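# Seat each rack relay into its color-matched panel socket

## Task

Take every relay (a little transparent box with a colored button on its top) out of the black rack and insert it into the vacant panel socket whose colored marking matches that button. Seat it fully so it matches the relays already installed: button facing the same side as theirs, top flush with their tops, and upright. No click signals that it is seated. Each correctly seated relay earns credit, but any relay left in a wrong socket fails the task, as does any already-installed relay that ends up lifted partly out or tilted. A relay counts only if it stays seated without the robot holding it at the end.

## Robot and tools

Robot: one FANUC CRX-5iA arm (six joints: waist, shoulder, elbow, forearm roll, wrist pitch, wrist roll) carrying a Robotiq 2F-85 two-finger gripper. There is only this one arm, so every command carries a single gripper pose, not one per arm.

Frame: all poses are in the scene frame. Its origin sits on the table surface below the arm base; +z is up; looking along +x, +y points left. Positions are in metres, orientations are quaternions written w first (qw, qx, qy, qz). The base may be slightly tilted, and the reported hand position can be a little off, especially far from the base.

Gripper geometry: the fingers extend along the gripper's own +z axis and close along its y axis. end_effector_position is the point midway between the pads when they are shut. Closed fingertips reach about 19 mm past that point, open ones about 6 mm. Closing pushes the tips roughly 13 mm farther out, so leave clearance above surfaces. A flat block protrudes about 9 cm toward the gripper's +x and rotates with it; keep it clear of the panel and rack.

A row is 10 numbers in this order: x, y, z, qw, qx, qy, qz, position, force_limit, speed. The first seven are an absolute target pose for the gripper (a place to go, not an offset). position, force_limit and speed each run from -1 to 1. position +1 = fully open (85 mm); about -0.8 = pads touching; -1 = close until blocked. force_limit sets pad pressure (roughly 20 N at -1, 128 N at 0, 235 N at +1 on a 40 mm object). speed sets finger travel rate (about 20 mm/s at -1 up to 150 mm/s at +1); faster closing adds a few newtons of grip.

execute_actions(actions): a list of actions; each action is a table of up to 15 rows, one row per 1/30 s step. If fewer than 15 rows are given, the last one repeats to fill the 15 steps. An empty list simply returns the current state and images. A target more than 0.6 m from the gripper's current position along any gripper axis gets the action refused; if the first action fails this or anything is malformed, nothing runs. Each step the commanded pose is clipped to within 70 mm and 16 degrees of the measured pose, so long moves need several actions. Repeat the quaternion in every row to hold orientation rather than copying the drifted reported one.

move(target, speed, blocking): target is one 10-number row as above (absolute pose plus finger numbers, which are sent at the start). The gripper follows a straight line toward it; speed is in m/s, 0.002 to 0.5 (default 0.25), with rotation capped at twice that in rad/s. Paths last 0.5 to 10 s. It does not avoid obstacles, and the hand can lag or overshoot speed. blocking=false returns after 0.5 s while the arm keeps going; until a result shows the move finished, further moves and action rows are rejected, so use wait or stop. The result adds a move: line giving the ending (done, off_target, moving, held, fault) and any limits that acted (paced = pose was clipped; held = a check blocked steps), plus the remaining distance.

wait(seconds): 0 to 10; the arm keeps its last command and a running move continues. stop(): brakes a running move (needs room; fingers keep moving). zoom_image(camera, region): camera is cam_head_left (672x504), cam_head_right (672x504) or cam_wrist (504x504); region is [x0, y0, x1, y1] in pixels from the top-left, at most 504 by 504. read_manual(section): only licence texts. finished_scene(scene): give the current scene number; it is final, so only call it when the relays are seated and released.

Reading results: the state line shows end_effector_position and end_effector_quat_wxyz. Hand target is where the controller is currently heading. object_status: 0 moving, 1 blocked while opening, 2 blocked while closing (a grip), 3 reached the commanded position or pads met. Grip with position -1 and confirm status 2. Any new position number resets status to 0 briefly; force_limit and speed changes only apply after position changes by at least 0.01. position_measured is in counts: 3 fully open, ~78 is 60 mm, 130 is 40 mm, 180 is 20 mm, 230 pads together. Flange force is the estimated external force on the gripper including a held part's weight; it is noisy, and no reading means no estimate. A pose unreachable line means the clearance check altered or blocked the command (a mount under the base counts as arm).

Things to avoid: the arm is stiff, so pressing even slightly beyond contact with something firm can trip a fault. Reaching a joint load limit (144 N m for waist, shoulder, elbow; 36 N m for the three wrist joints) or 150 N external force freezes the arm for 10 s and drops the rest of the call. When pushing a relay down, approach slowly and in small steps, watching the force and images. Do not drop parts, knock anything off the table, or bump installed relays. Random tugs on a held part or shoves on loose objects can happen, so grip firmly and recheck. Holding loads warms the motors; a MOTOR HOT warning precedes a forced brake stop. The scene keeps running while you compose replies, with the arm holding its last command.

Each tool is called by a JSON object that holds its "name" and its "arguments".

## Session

{"name": "execute_actions", "arguments": {"actions": []}}

Scene clock: 0.00 s.
end_effector_position=(+0.5502, +0.5037, +0.1641) position_measured=3 object_status=3 end_effector_quat_wxyz=(+0.057, +0.993, -0.069, +0.079)
Joint positions: [ 1.026  0.967  0.525  0.258 -1.216  1.892]
Joint velocities: [ 0.    -0.001  0.     0.003 -0.    -0.   ]
Flange force (N, the push that the arm receives, along the gripper's own x y z axes): no reading
Hand target: +0.550, +0.504, +0.164; +0.057, +0.993, -0.069, +0.079
camera_calibration (this result's frames):
cam_wrist: T_world_to_cam=[[-0.168986, -0.97282, 0.158321, 0.550394], [-0.97076, 0.192064, 0.144004, 0.437709], [-0.170497, -0.129357, -0.97683, 0.47121], [0, 0, 0, 1]] pos_world=[0.59826, 0.51232, 0.310122]

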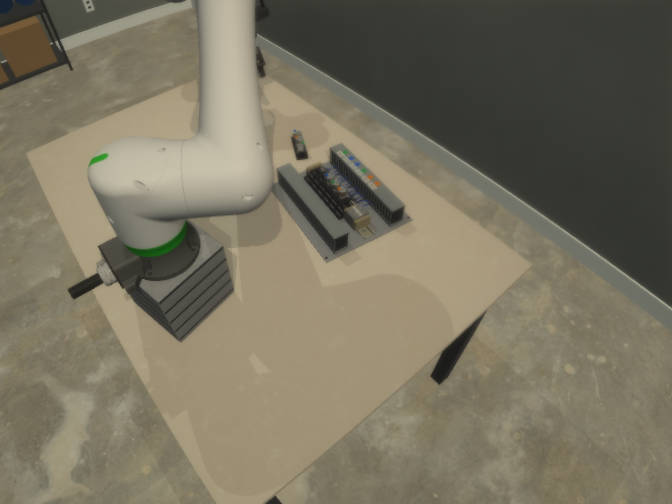

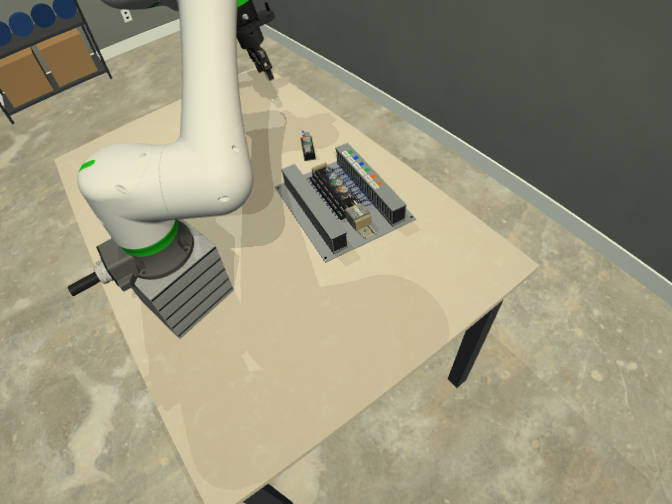

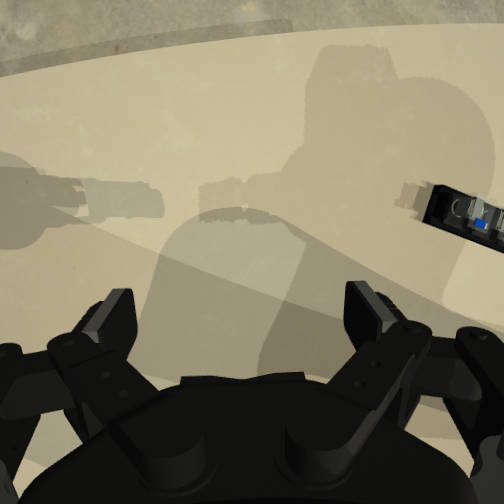

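{"name": "zoom_image", "arguments": {"camera": "cam_head_right", "region": [270, 120, 420, 270]}}

{"name": "zoom_image", "arguments": {"camera": "cam_head_left", "region": [270, 120, 420, 270]}}

Region (270, 120, 420, 270) of cam_head_right's 672x504 image, scaled by 3.360, with more detail than that image has.

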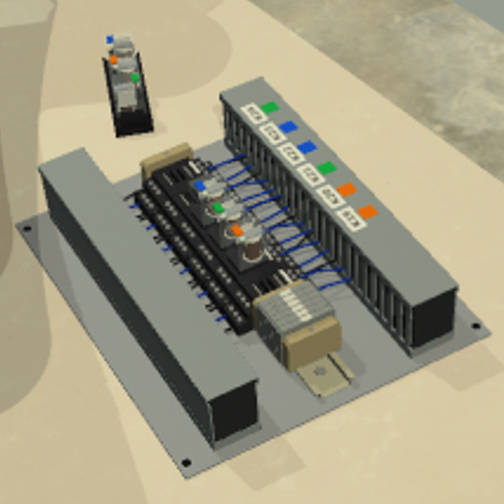

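Region (270, 120, 420, 270) of cam_head_left's 672x504 image, scaled by 3.360, with more detail than that image has.

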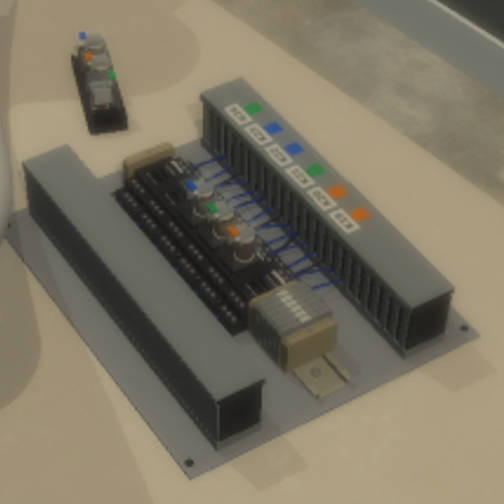

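{"name": "move", "arguments": {"target": [0.53,0.26,0.22,0,0.609,-0.793,0,0.1,-0.5,0], "speed": 0.4}}

Scene clock: 16.90 s.
end_effector_position=(+0.5288, +0.2604, +0.2199) position_measured=117 object_status=3 end_effector_quat_wxyz=(-0.000, -0.609, +0.793, +0.001)
Joint positions: [ 0.728  0.508  0.009  0.066 -1.105  0.564]
Joint velocities: [ 0.    -0.001 -0.    -0.     0.    -0.   ]
Flange force (N, the push that the arm receives, along the gripper's own x y z axes): [-1.9 -2.2 1.0]
Hand target: +0.529, +0.260, +0.220; -0.000, -0.609, +0.793, +0.001
Off the commanded pose: 0.001 m, 0 deg.
move: done
camera_calibration (this result's frames):
cam_wrist: T_world_to_cam=[[-0.960623, 0.270975, 0.0614539, 0.417258], [0.276447, 0.909841, 0.309462, -0.427149], [0.0279431, 0.314265, -0.948924, 0.264036], [0, 0, 0, 1]] pos_world=[0.511534, 0.192594, 0.357095]

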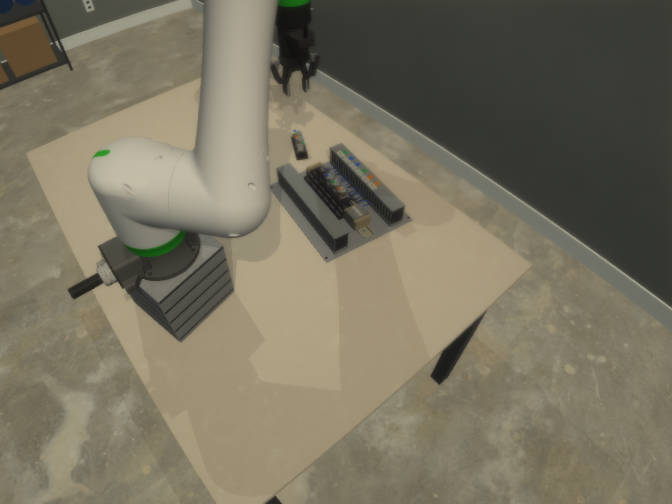

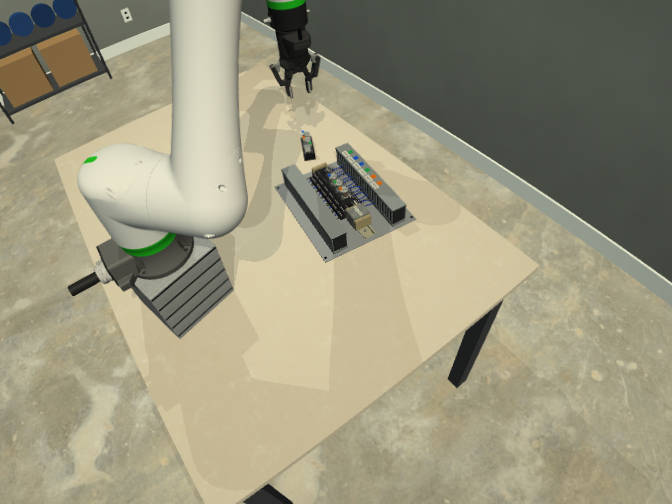

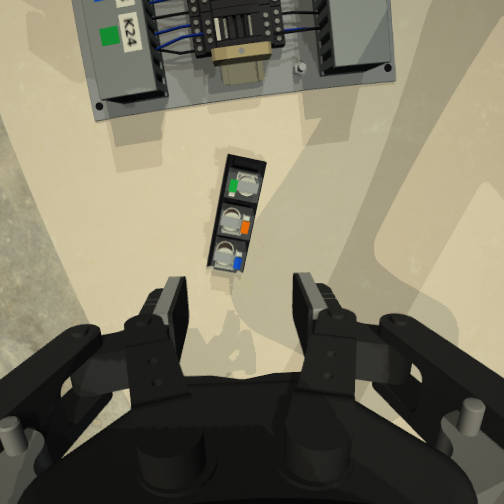

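{"name": "zoom_image", "arguments": {"camera": "cam_wrist", "region": [170, 145, 310, 285]}}

Region (170, 145, 310, 285) of cam_wrist's 504x504 image, scaled by 3.600, with more detail than that image has.

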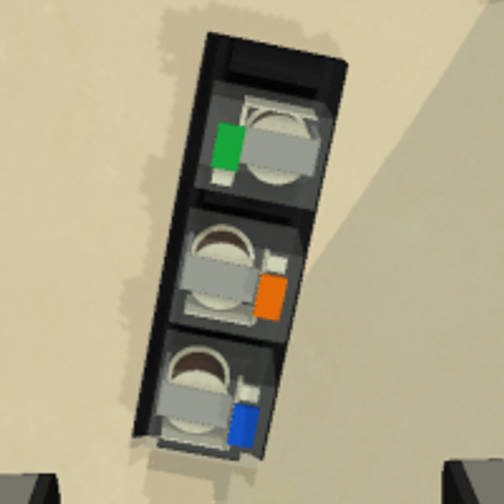

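{"name": "move", "arguments": {"target": [0.5162,0.2369,0.085,0,-0.515,0.857,0,0.1,-0.5,0], "speed": 0.2}}

{"name": "zoom_image", "arguments": {"camera": "cam_wrist", "region": [150, 200, 330, 380]}}

Scene clock: 31.43 s.
end_effector_position=(+0.5161, +0.2368, +0.0852) position_measured=117 object_status=3 end_effector_quat_wxyz=(+0.000, -0.515, +0.857, -0.000)
Joint positions: [ 0.696  0.648 -0.149  0.086 -0.805  0.337]
Joint velocities: [-0.     0.002 -0.     0.001  0.    -0.001]
Flange force (N, the push that the arm receives, along the gripper's own x y z axes): [-1.2 -0.5 1.1]
Hand target: +0.516, +0.237, +0.085; +0.000, -0.515, +0.857, -0.000
Off the commanded pose: 0.000 m, 0 deg.
move: done
camera_calibration (this result's frames):
cam_wrist: T_world_to_cam=[[-0.87445, 0.481401, 0.0599179, 0.325541], [0.474788, 0.823931, 0.309378, -0.442515], [0.0995666, 0.298984, -0.94905, 0.110614], [0, 0, 0, 1]] pos_world=[0.483757, 0.174814, 0.222377]

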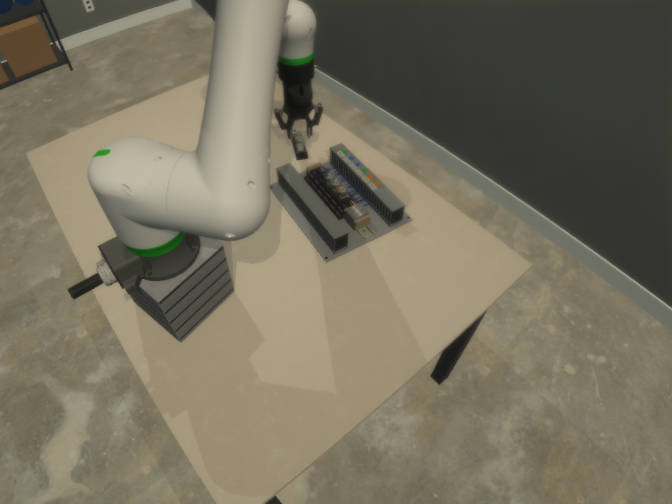

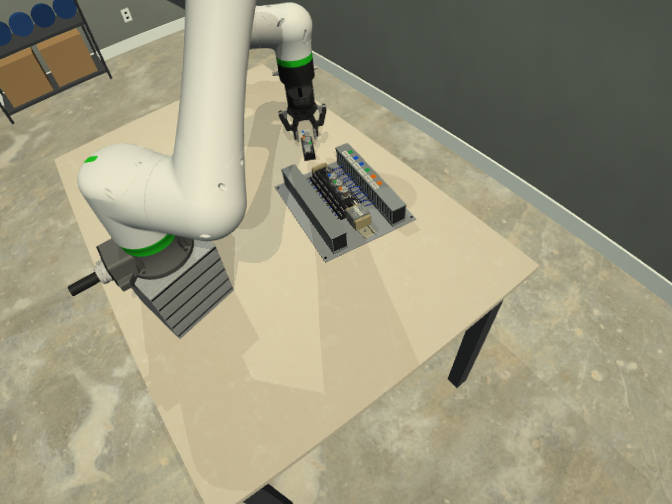

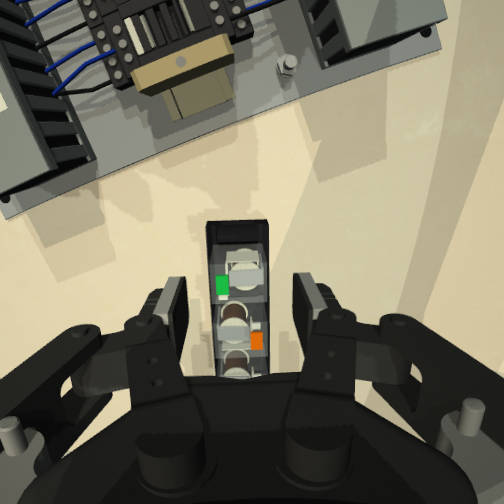

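Region (150, 200, 330, 380) of cam_wrist's 504x504 image, scaled by 2.800, with more detail than that image has.

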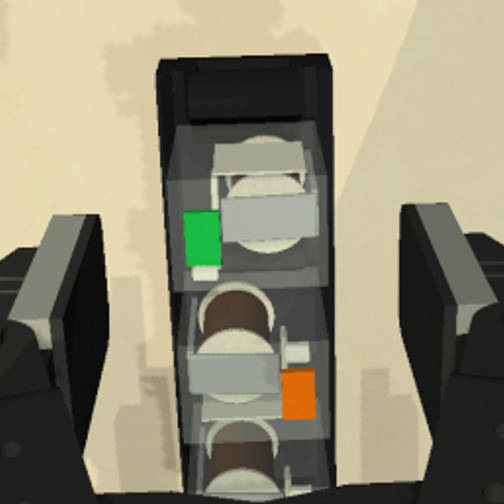

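{"name": "move", "arguments": {"target": [0.5173,0.2382,0.050,0,-0.515,0.857,0,0.1,-0.5,0], "speed": 0.06}}

{"name": "zoom_image", "arguments": {"camera": "cam_wrist", "region": [150, 200, 330, 380]}}

Scene clock: 35.30 s.
end_effector_position=(+0.5173, +0.2382, +0.0500) position_measured=117 object_status=3 end_effector_quat_wxyz=(-0.000, -0.515, +0.857, -0.000)
Joint positions: [ 0.693  0.712 -0.149  0.092 -0.742  0.333]
Joint velocities: [-0.     0.003  0.    -0.     0.001  0.   ]
Flange force (N, the push that the arm receives, along the gripper's own x y z axes): [-1.8 -1.0 -0.2]
Hand target: +0.517, +0.238, +0.050; +0.000, -0.515, +0.857, -0.000
Off the commanded pose: 0.000 m, 0 deg.
move: done
camera_calibration (this result's frames):
cam_wrist: T_world_to_cam=[[-0.874548, 0.48121, 0.0600202, 0.328145], [0.474653, 0.824061, 0.309238, -0.433246], [0.0993481, 0.298932, -0.949089, 0.0768681], [0, 0, 0, 1]] pos_world=[0.484983, 0.176137, 0.187236]

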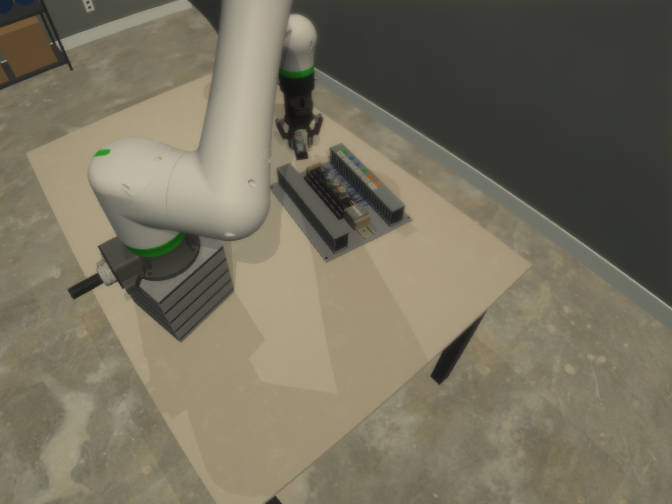

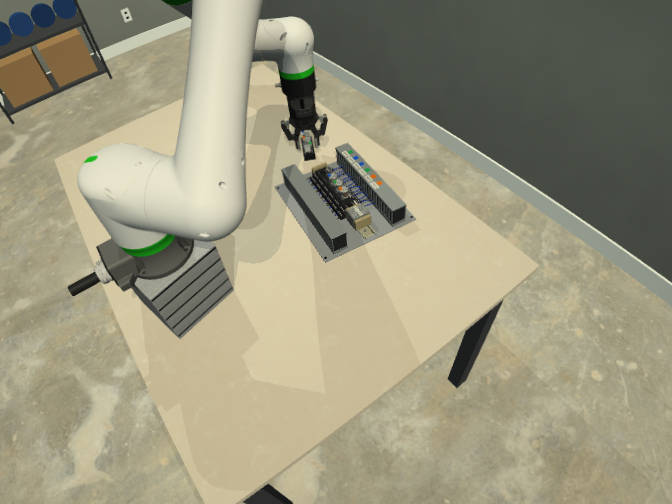

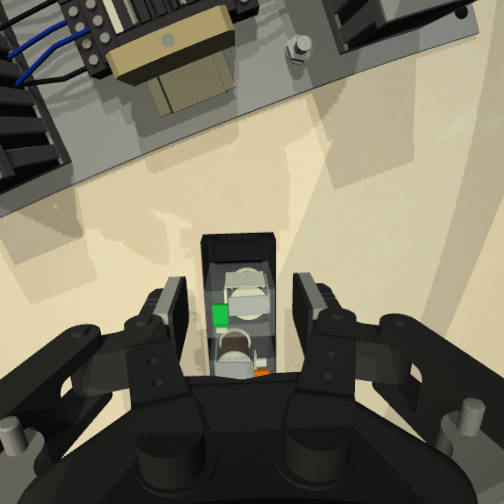

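Region (150, 200, 330, 380) of cam_wrist's 504x504 image, scaled by 2.800, with more detail than that image has.

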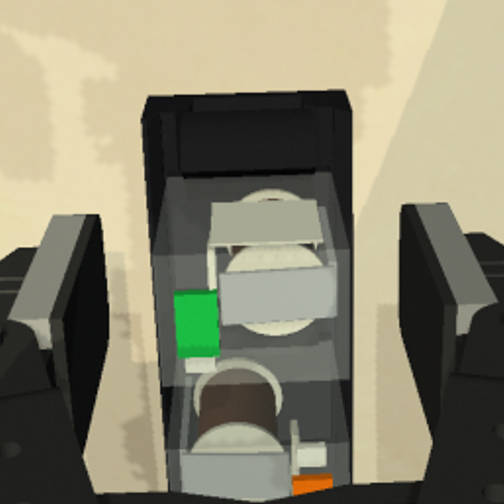

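{"name": "execute_actions", "arguments": {"actions": [[[0.5173,0.2382,0.050,0,-0.515,0.857,0,-1,-0.5,-0.5]],[[0.5173,0.2382,0.050,0,-0.515,0.857,0,-1,-0.5,-0.5]]]}}

{"name": "move", "arguments": {"target": [0.5173,0.2382,0.14,0,-0.515,0.857,0,-1,-0.5,-0.5], "speed": 0.12}}

{"name": "move", "arguments": {"target": [0.475,0.03,0.16,0,0.749,0.6626,0,-1,-0.5,-0.5], "speed": 0.45}}

{"name": "zoom_image", "arguments": {"camera": "cam_wrist", "region": [140, 60, 380, 300]}}

Scene clock: 42.80 s.
end_effector_position=(+0.5173, +0.2382, +0.0500) position_measured=165 object_status=2 end_effector_quat_wxyz=(+0.000, -0.515, +0.857, +0.000)
Joint positions: [ 0.693  0.713 -0.148  0.091 -0.742  0.333]
Joint velocities: [-0.    -0.001  0.     0.    -0.     0.   ]
Flange force (N, the push that the arm receives, along the gripper's own x y z axes): [0.7 1.8 -8.3]
Flange force at the end of the 1st action (N, along the gripper's axes at the end of the call): [2.1 0.7 -9.5]
Hand target: +0.517, +0.238, +0.050; -0.000, -0.515, +0.857, -0.000
Off the commanded pose: 0.000 m, 0 deg.
camera_calibration (this result's frames):
cam_wrist: T_world_to_cam=[[-0.874516, 0.481265, 0.0600506, 0.328127], [0.474706, 0.824001, 0.309317, -0.433331], [0.0993818, 0.299009, -0.949061, 0.076774], [0, 0, 0, 1]] pos_world=[0.485027, 0.176193, 0.187196]

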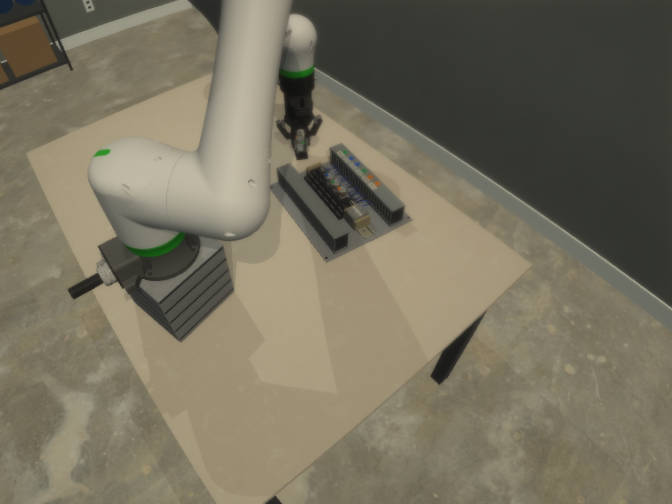

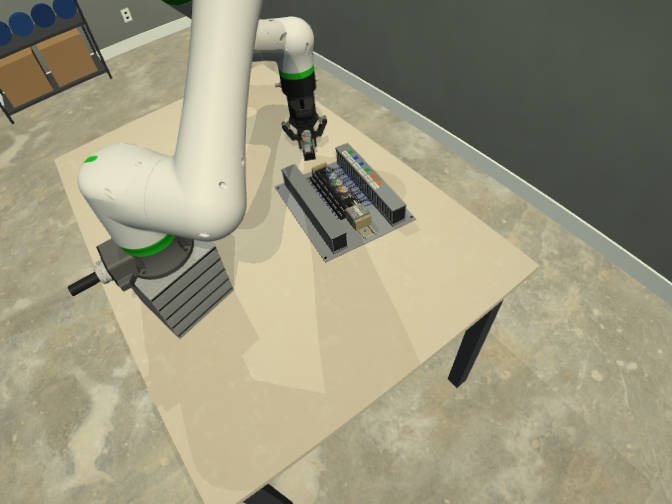

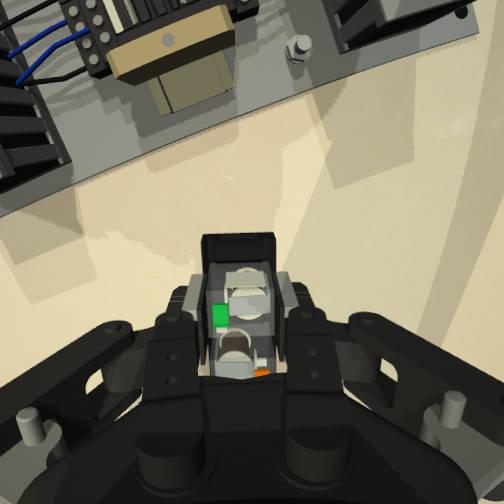

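Scene clock: 43.87 s.
end_effector_position=(+0.5173, +0.2383, +0.1398) position_measured=165 object_status=2 end_effector_quat_wxyz=(-0.000, -0.515, +0.857, +0.000)
Joint positions: [ 0.703  0.566 -0.121  0.077 -0.917  0.343]
Joint velocities: [ 0.    -0.001  0.     0.    -0.    -0.   ]
Flange force (N, the push that the arm receives, along the gripper's own x y z axes): [0.4 1.2 -0.3]
Hand target: +0.517, +0.238, +0.140; -0.000, -0.515, +0.857, +0.000
Off the commanded pose: 0.000 m, 0 deg.
move: done
camera_calibration (this result's frames):
cam_wrist: T_world_to_cam=[[-0.874581, 0.481122, 0.0602541, 0.322729], [0.474641, 0.824076, 0.309217, -0.461105], [0.099117, 0.299034, -0.949081, 0.162149], [0, 0, 0, 1]] pos_world=[0.48504, 0.176225, 0.277028]

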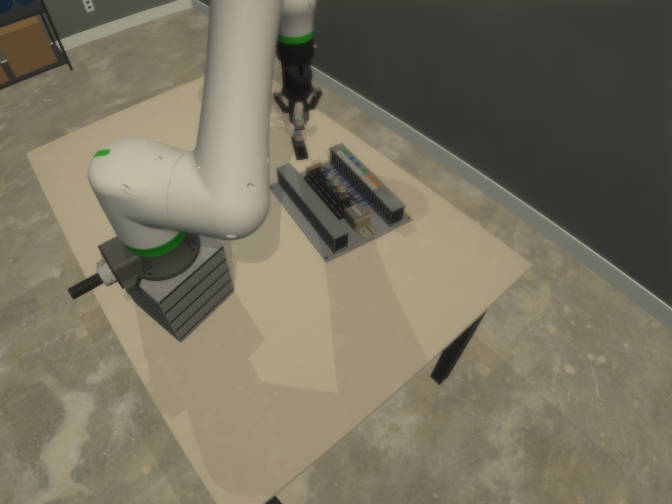

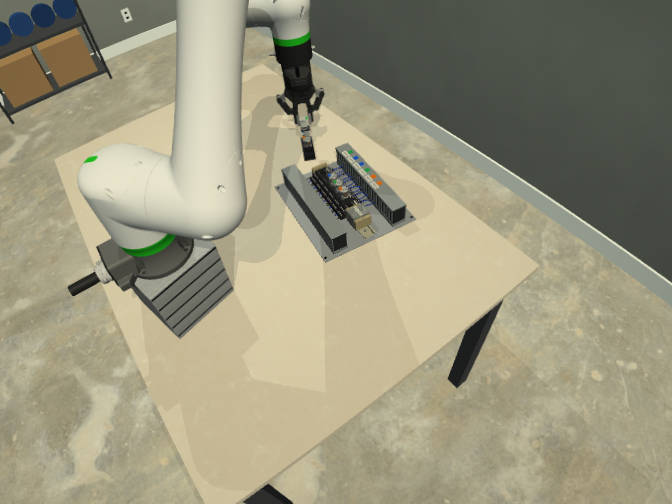

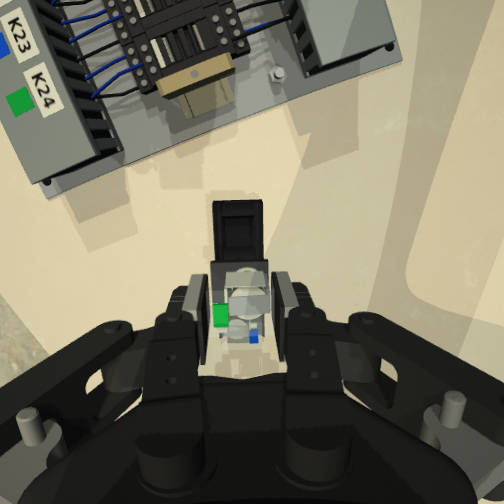

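Scene clock: 47.40 s.
end_effector_position=(+0.4741, +0.0305, +0.1600) position_measured=165 object_status=2 end_effector_quat_wxyz=(-0.001, +0.749, +0.663, +0.000)
Joint positions: [ 0.396  0.308 -0.415  0.088 -0.86  -2.135]
Joint velocities: [ 0.002 -0.    -0.     0.001 -0.001 -0.001]
Flange force (N, the push that the arm receives, along the gripper's own x y z axes): [-2.2 1.8 0.4]
Hand target: +0.474, +0.031, +0.160; -0.001, +0.749, +0.663, +0.000
Off the commanded pose: 0.001 m, 0 deg.
move: done
camera_calibration (this result's frames):
cam_wrist: T_world_to_cam=[[0.9889, -0.136169, 0.0594552, -0.48083], [-0.147933, -0.939697, 0.30836, 0.073515], [0.0138808, -0.313732, -0.94941, 0.306841], [0, 0, 0, 1]] pos_world=[0.482109, 0.0998736, 0.297237]

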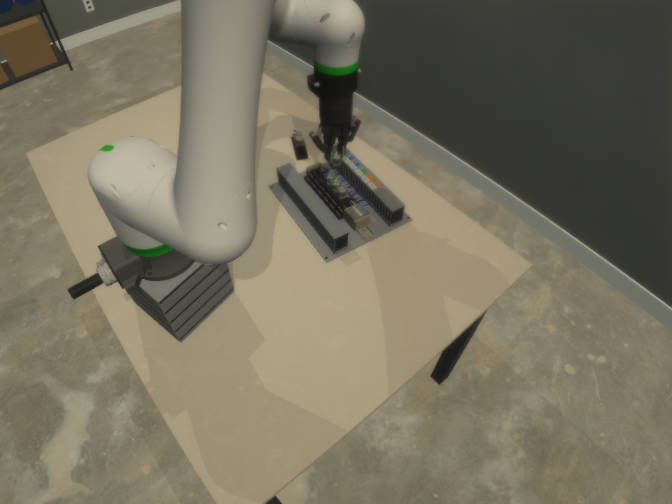

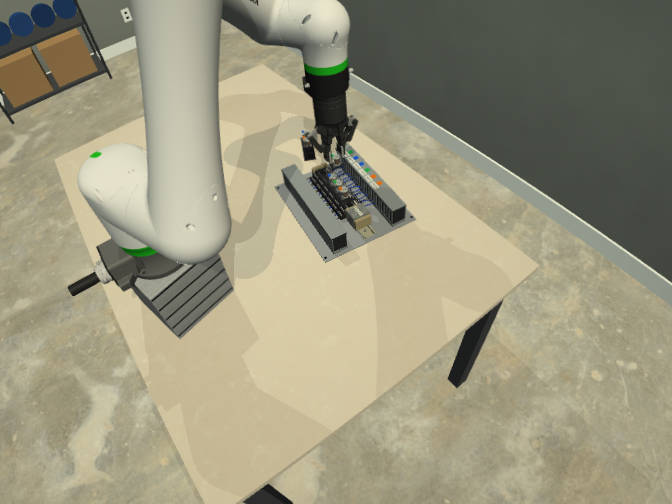

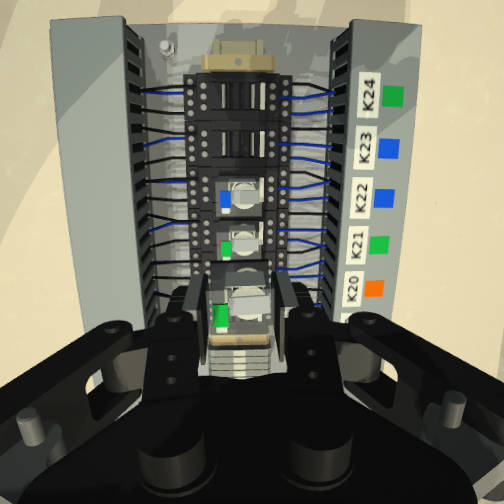

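Region (140, 60, 380, 300) of cam_wrist's 504x504 image, scaled by 2.100, with more detail than that image has.

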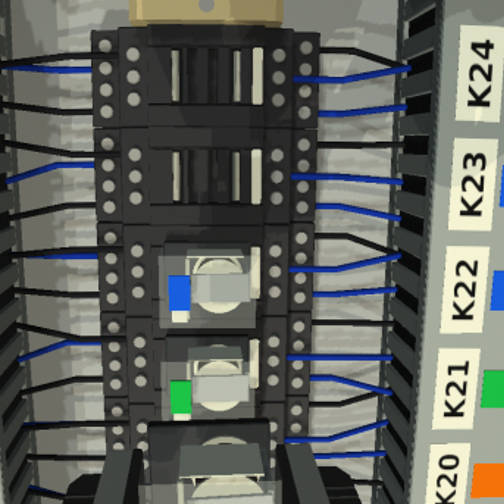

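{"name": "execute_actions", "arguments": {"actions": []}}

Scene clock: 61.80 s.
end_effector_position=(+0.4741, +0.0306, +0.1600) position_measured=165 object_status=2 end_effector_quat_wxyz=(-0.001, +0.749, +0.663, +0.000)
Joint positions: [ 0.396  0.308 -0.415  0.088 -0.86  -2.135]
Joint velocities: [ 0.  0.  0. -0.  0.  0.]
Flange force (N, the push that the arm receives, along the gripper's own x y z axes): [-1.7 -0.3 0.9]
Hand target: +0.474, +0.031, +0.160; -0.001, +0.749, +0.663, +0.000
Off the commanded pose: 0.001 m, 0 deg.
camera_calibration (this result's frames):
cam_wrist: T_world_to_cam=[[0.988908, -0.136101, 0.0594731, -0.480828], [-0.147874, -0.939707, 0.308358, 0.0735311], [0.0139196, -0.313732, -0.94941, 0.306847], [0, 0, 0, 1]] pos_world=[0.482097, 0.0999241, 0.297246]

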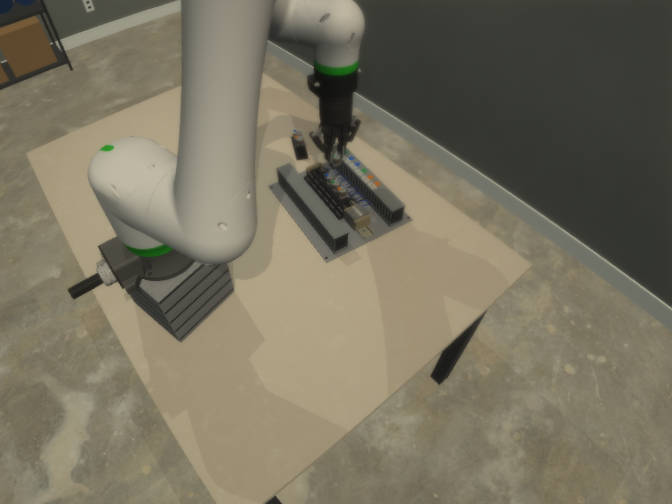

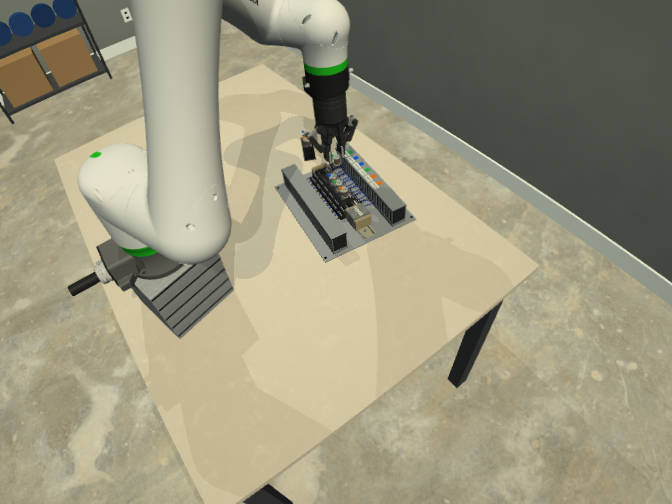

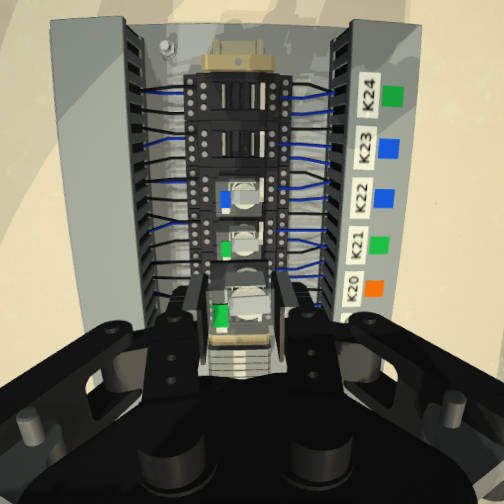

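{"name": "move", "arguments": {"target": [0.4875,0.120,0.14,0,0.749,0.6626,0,-1,-0.5,-0.5], "speed": 0.15}}

{"name": "move", "arguments": {"target": [0.4875,0.120,0.095,0,0.749,0.6626,0,-1,-0.5,-0.5], "speed": 0.06}}

{"name": "zoom_image", "arguments": {"camera": "cam_wrist", "region": [130,160,360,390]}}

Scene clock: 75.47 s.
end_effector_position=(+0.4879, +0.1197, +0.1400) position_measured=165 object_status=2 end_effector_quat_wxyz=(+0.000, +0.749, +0.663, -0.000)
Joint positions: [ 0.551  0.414 -0.341  0.089 -0.839 -2.292]
Joint velocities: [ 0.     0.     0.001 -0.    -0.001 -0.   ]
Flange force (N, the push that the arm receives, along the gripper's own x y z axes): [1.3 1.6 1.4]
Hand target: +0.488, +0.120, +0.140; +0.000, +0.749, +0.663, -0.000
Off the commanded pose: 0.001 m, 0 deg.
move: done
camera_calibration (this result's frames):
cam_wrist: T_world_to_cam=[[0.988863, -0.136018, 0.0604128, -0.481267], [-0.148112, -0.939213, 0.309746, 0.165293], [0.0146096, -0.315244, -0.948898, 0.315432], [0, 0, 0, 1]] pos_world=[0.495781, 0.189223, 0.277189]

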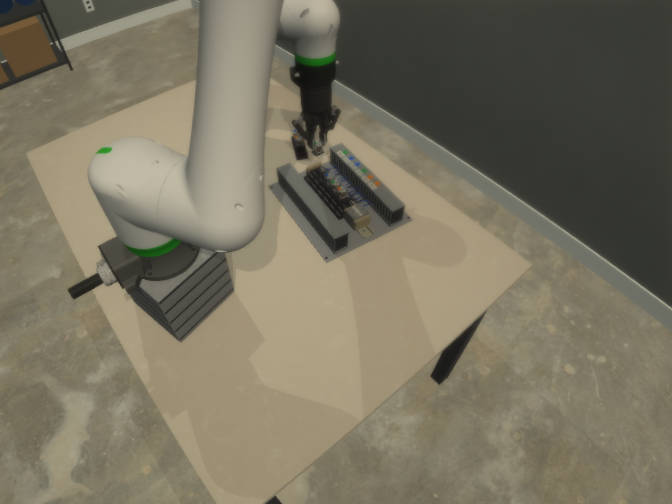

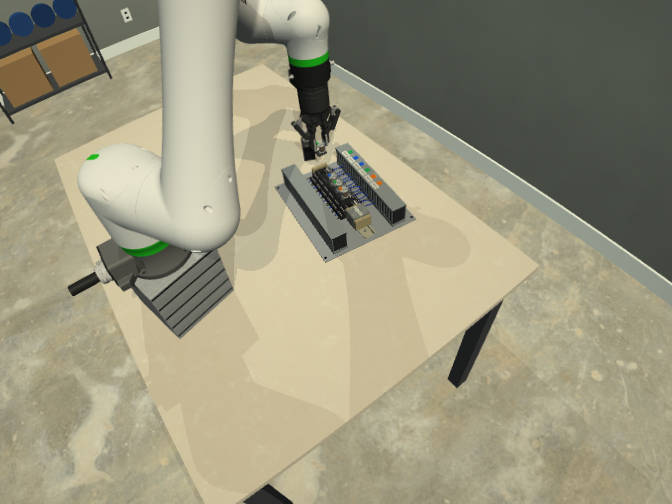

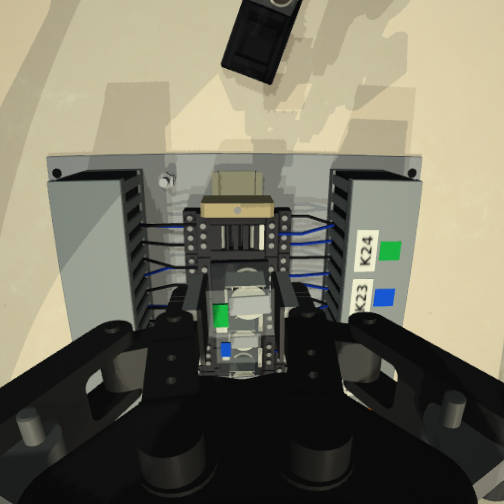

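Scene clock: 76.50 s.
end_effector_position=(+0.4875, +0.1200, +0.0951) position_measured=165 object_status=2 end_effector_quat_wxyz=(+0.000, +0.749, +0.663, +0.000)
Joint positions: [ 0.545  0.494 -0.363  0.098 -0.736 -2.299]
Joint velocities: [-0.     0.001 -0.    -0.     0.    -0.   ]
Flange force (N, the push that the arm receives, along the gripper's own x y z axes): [-0.1 0.5 1.5]
Hand target: +0.487, +0.120, +0.095; +0.000, +0.749, +0.663, -0.000
Off the commanded pose: 0.000 m, 0 deg.
move: done
camera_calibration (this result's frames):
cam_wrist: T_world_to_cam=[[0.988873, -0.136058, 0.0601481, -0.478089], [-0.14806, -0.939366, 0.309306, 0.179465], [0.0144175, -0.31477, -0.949059, 0.272918], [0, 0, 0, 1]] pos_world=[0.495407, 0.189441, 0.232261]

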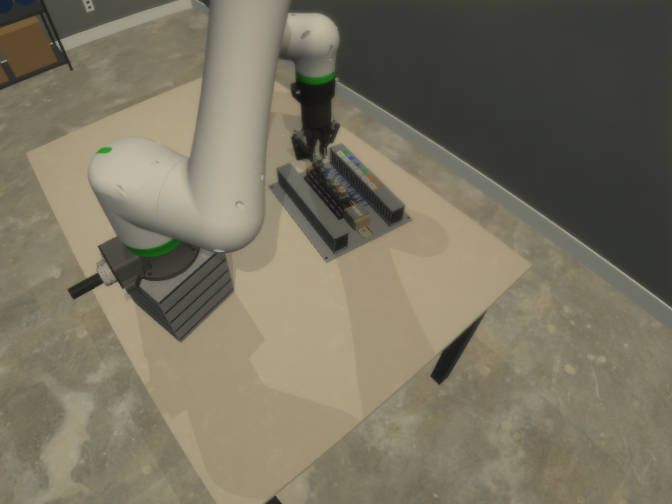

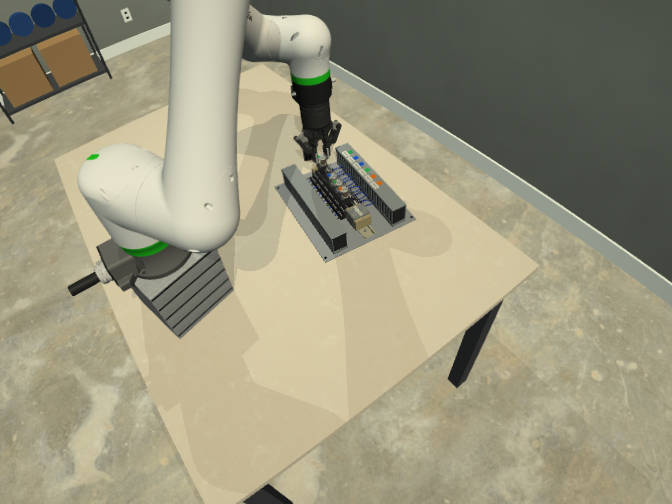

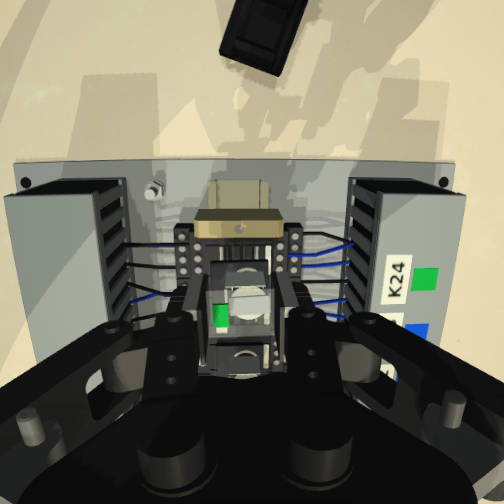

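Region (130, 160, 360, 390) of cam_wrist's 504x504 image, scaled by 2.191, with more detail than that image has.

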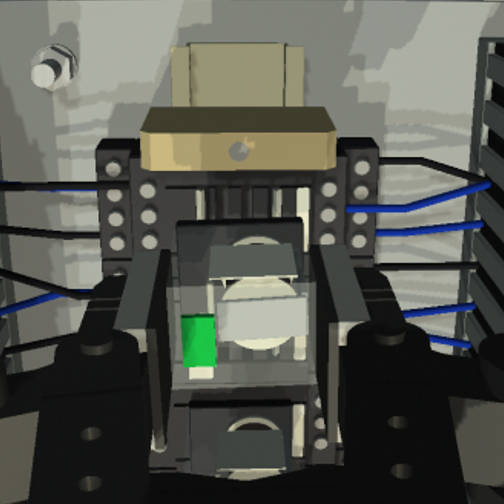

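{"name": "move", "arguments": {"target": [0.487,0.1204,0.079,0,0.749,0.6626,0,-1,-0.5,-0.5], "speed": 0.03}}

{"name": "zoom_image", "arguments": {"camera": "cam_wrist", "region": [130,160,360,390]}}

{"name": "execute_actions", "arguments": {"actions": [[[0.487,0.1204,0.0775,0,0.749,0.6626,0,-1,-0.5,-0.5]],[[0.487,0.1204,0.0765,0,0.749,0.6626,0,-1,-0.5,-0.5]]]}}

Scene clock: 83.30 s.
end_effector_position=(+0.4870, +0.1204, +0.0790) position_measured=165 object_status=2 end_effector_quat_wxyz=(+0.000, +0.749, +0.663, +0.000)
Joint positions: [ 0.544  0.524 -0.369  0.102 -0.7   -2.304]
Joint velocities: [ 0.     0.     0.    -0.001  0.001  0.001]
Flange force (N, the push that the arm receives, along the gripper's own x y z axes): [0.6 -1.6 0.4]
Hand target: +0.487, +0.120, +0.079; +0.000, +0.749, +0.663, -0.000
Off the commanded pose: 0.000 m, 0 deg.
move: done
camera_calibration (this result's frames):
cam_wrist: T_world_to_cam=[[0.988879, -0.136028, 0.0601174, -0.4766], [-0.148021, -0.939381, 0.309279, 0.184742], [0.0144026, -0.314739, -0.949069, 0.25784], [0, 0, 0, 1]] pos_world=[0.494932, 0.189864, 0.216223]

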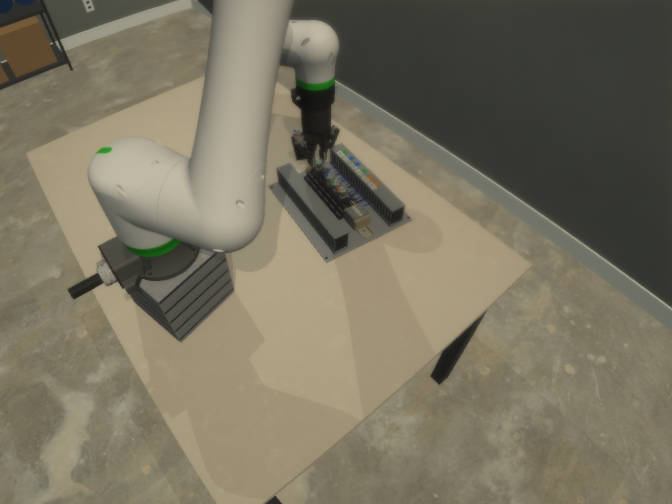

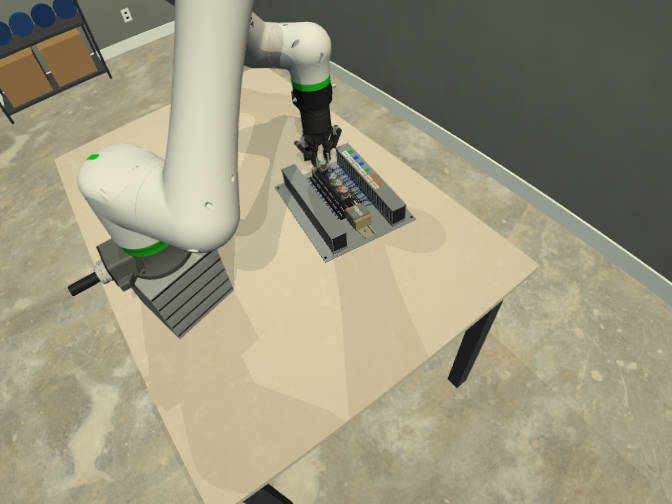

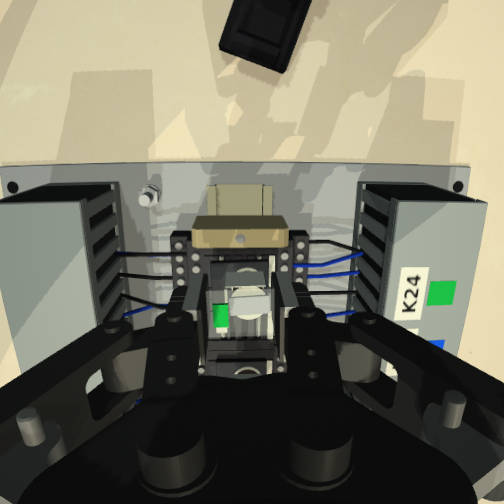

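Region (130, 160, 360, 390) of cam_wrist's 504x504 image, scaled by 2.191, with more detail than that image has.

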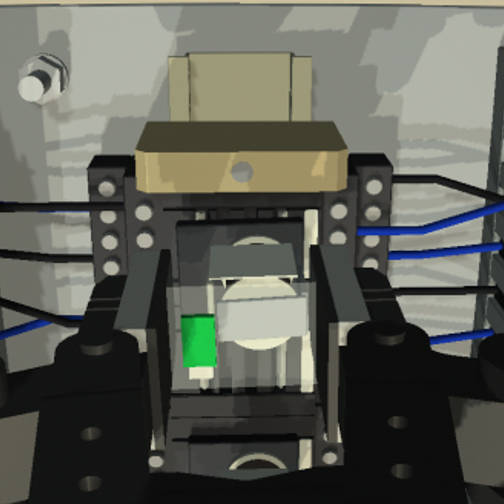

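Scene clock: 84.30 s.
end_effector_position=(+0.4870, +0.1204, +0.0765) position_measured=165 object_status=2 end_effector_quat_wxyz=(+0.000, +0.749, +0.663, +0.000)
Joint positions: [ 0.544  0.529 -0.37   0.102 -0.695 -2.304]
Joint velocities: [ 0.     0.     0.    -0.001  0.     0.   ]
Flange force (N, the push that the arm receives, along the gripper's own x y z axes): [2.1 1.0 -2.0]
Flange force at the end of the 1st action (N, along the gripper's axes at the end of the call): [-1.1 0.1 1.7]
Hand target: +0.487, +0.120, +0.077; +0.000, +0.749, +0.663, -0.000
Off the commanded pose: 0.000 m, 0 deg.
camera_calibration (this result's frames):
cam_wrist: T_world_to_cam=[[0.988884, -0.136009, 0.0600889, -0.476449], [-0.147994, -0.93939, 0.309264, 0.185527], [0.0143842, -0.314719, -0.949076, 0.255449], [0, 0, 0, 1]] pos_world=[0.494935, 0.189875, 0.213693]

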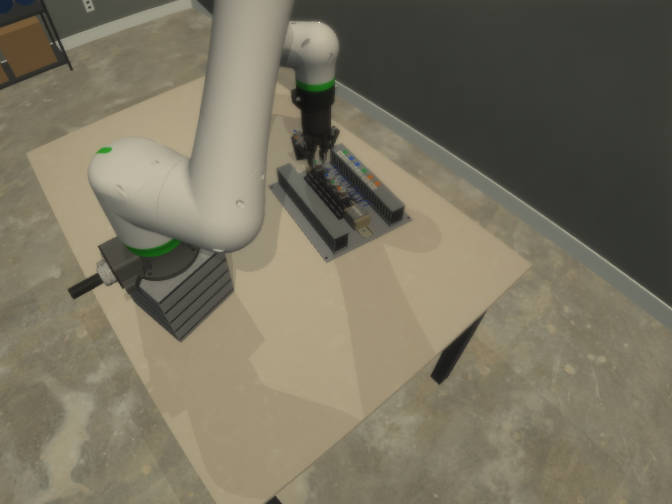

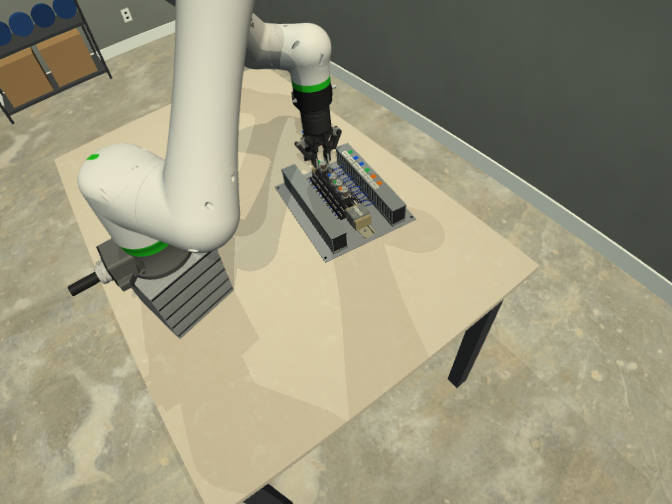

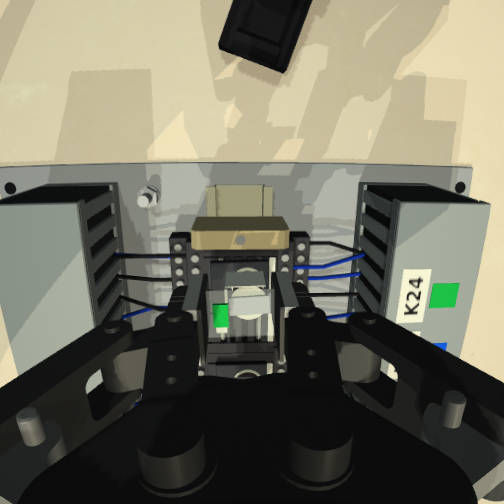

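{"name": "execute_actions", "arguments": {"actions": [[[0.487,0.1204,0.0759,0,0.749,0.6626,0,-1,-0.5,-0.5]],[[0.487,0.1204,0.0753,0,0.749,0.6626,0,-1,-0.5,-0.5]]]}}

Scene clock: 87.33 s.
end_effector_position=(+0.4870, +0.1204, +0.0753) position_measured=165 object_status=2 end_effector_quat_wxyz=(+0.000, +0.749, +0.663, +0.000)
Joint positions: [ 0.543  0.532 -0.37   0.103 -0.692 -2.304]
Joint velocities: [-0.    -0.001  0.    -0.     0.    -0.   ]
Flange force (N, the push that the arm receives, along the gripper's own x y z axes): [3.6 4.8 -14.5]
Flange force at the end of the 1st action (N, along the gripper's axes at the end of the call): [2.0 2.6 -8.5]
Hand target: +0.487, +0.120, +0.075; +0.000, +0.749, +0.663, -0.000
Off the commanded pose: 0.000 m, 0 deg.
camera_calibration (this result's frames):
cam_wrist: T_world_to_cam=[[0.988885, -0.135994, 0.0601002, -0.476381], [-0.147984, -0.939391, 0.309265, 0.185902], [0.0143993, -0.314722, -0.949075, 0.254274], [0, 0, 0, 1]] pos_world=[0.494935, 0.189875, 0.212462]

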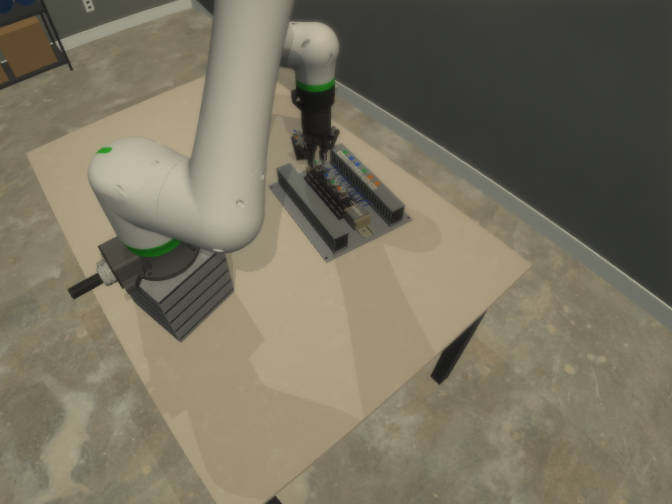

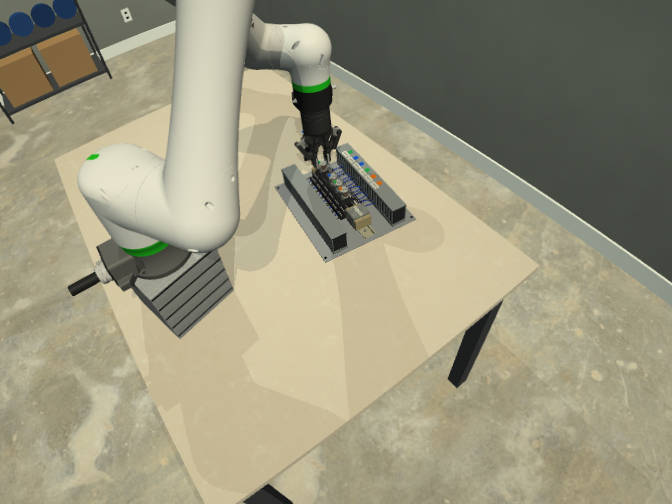

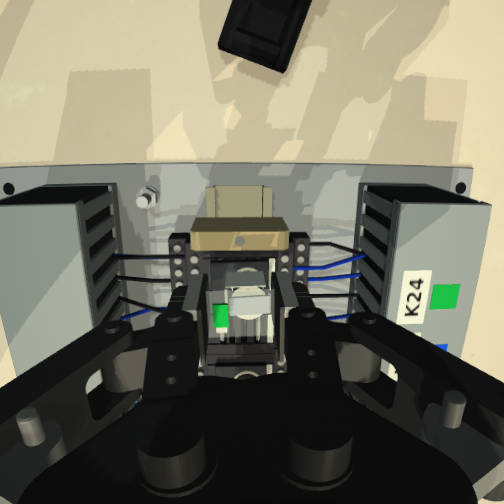

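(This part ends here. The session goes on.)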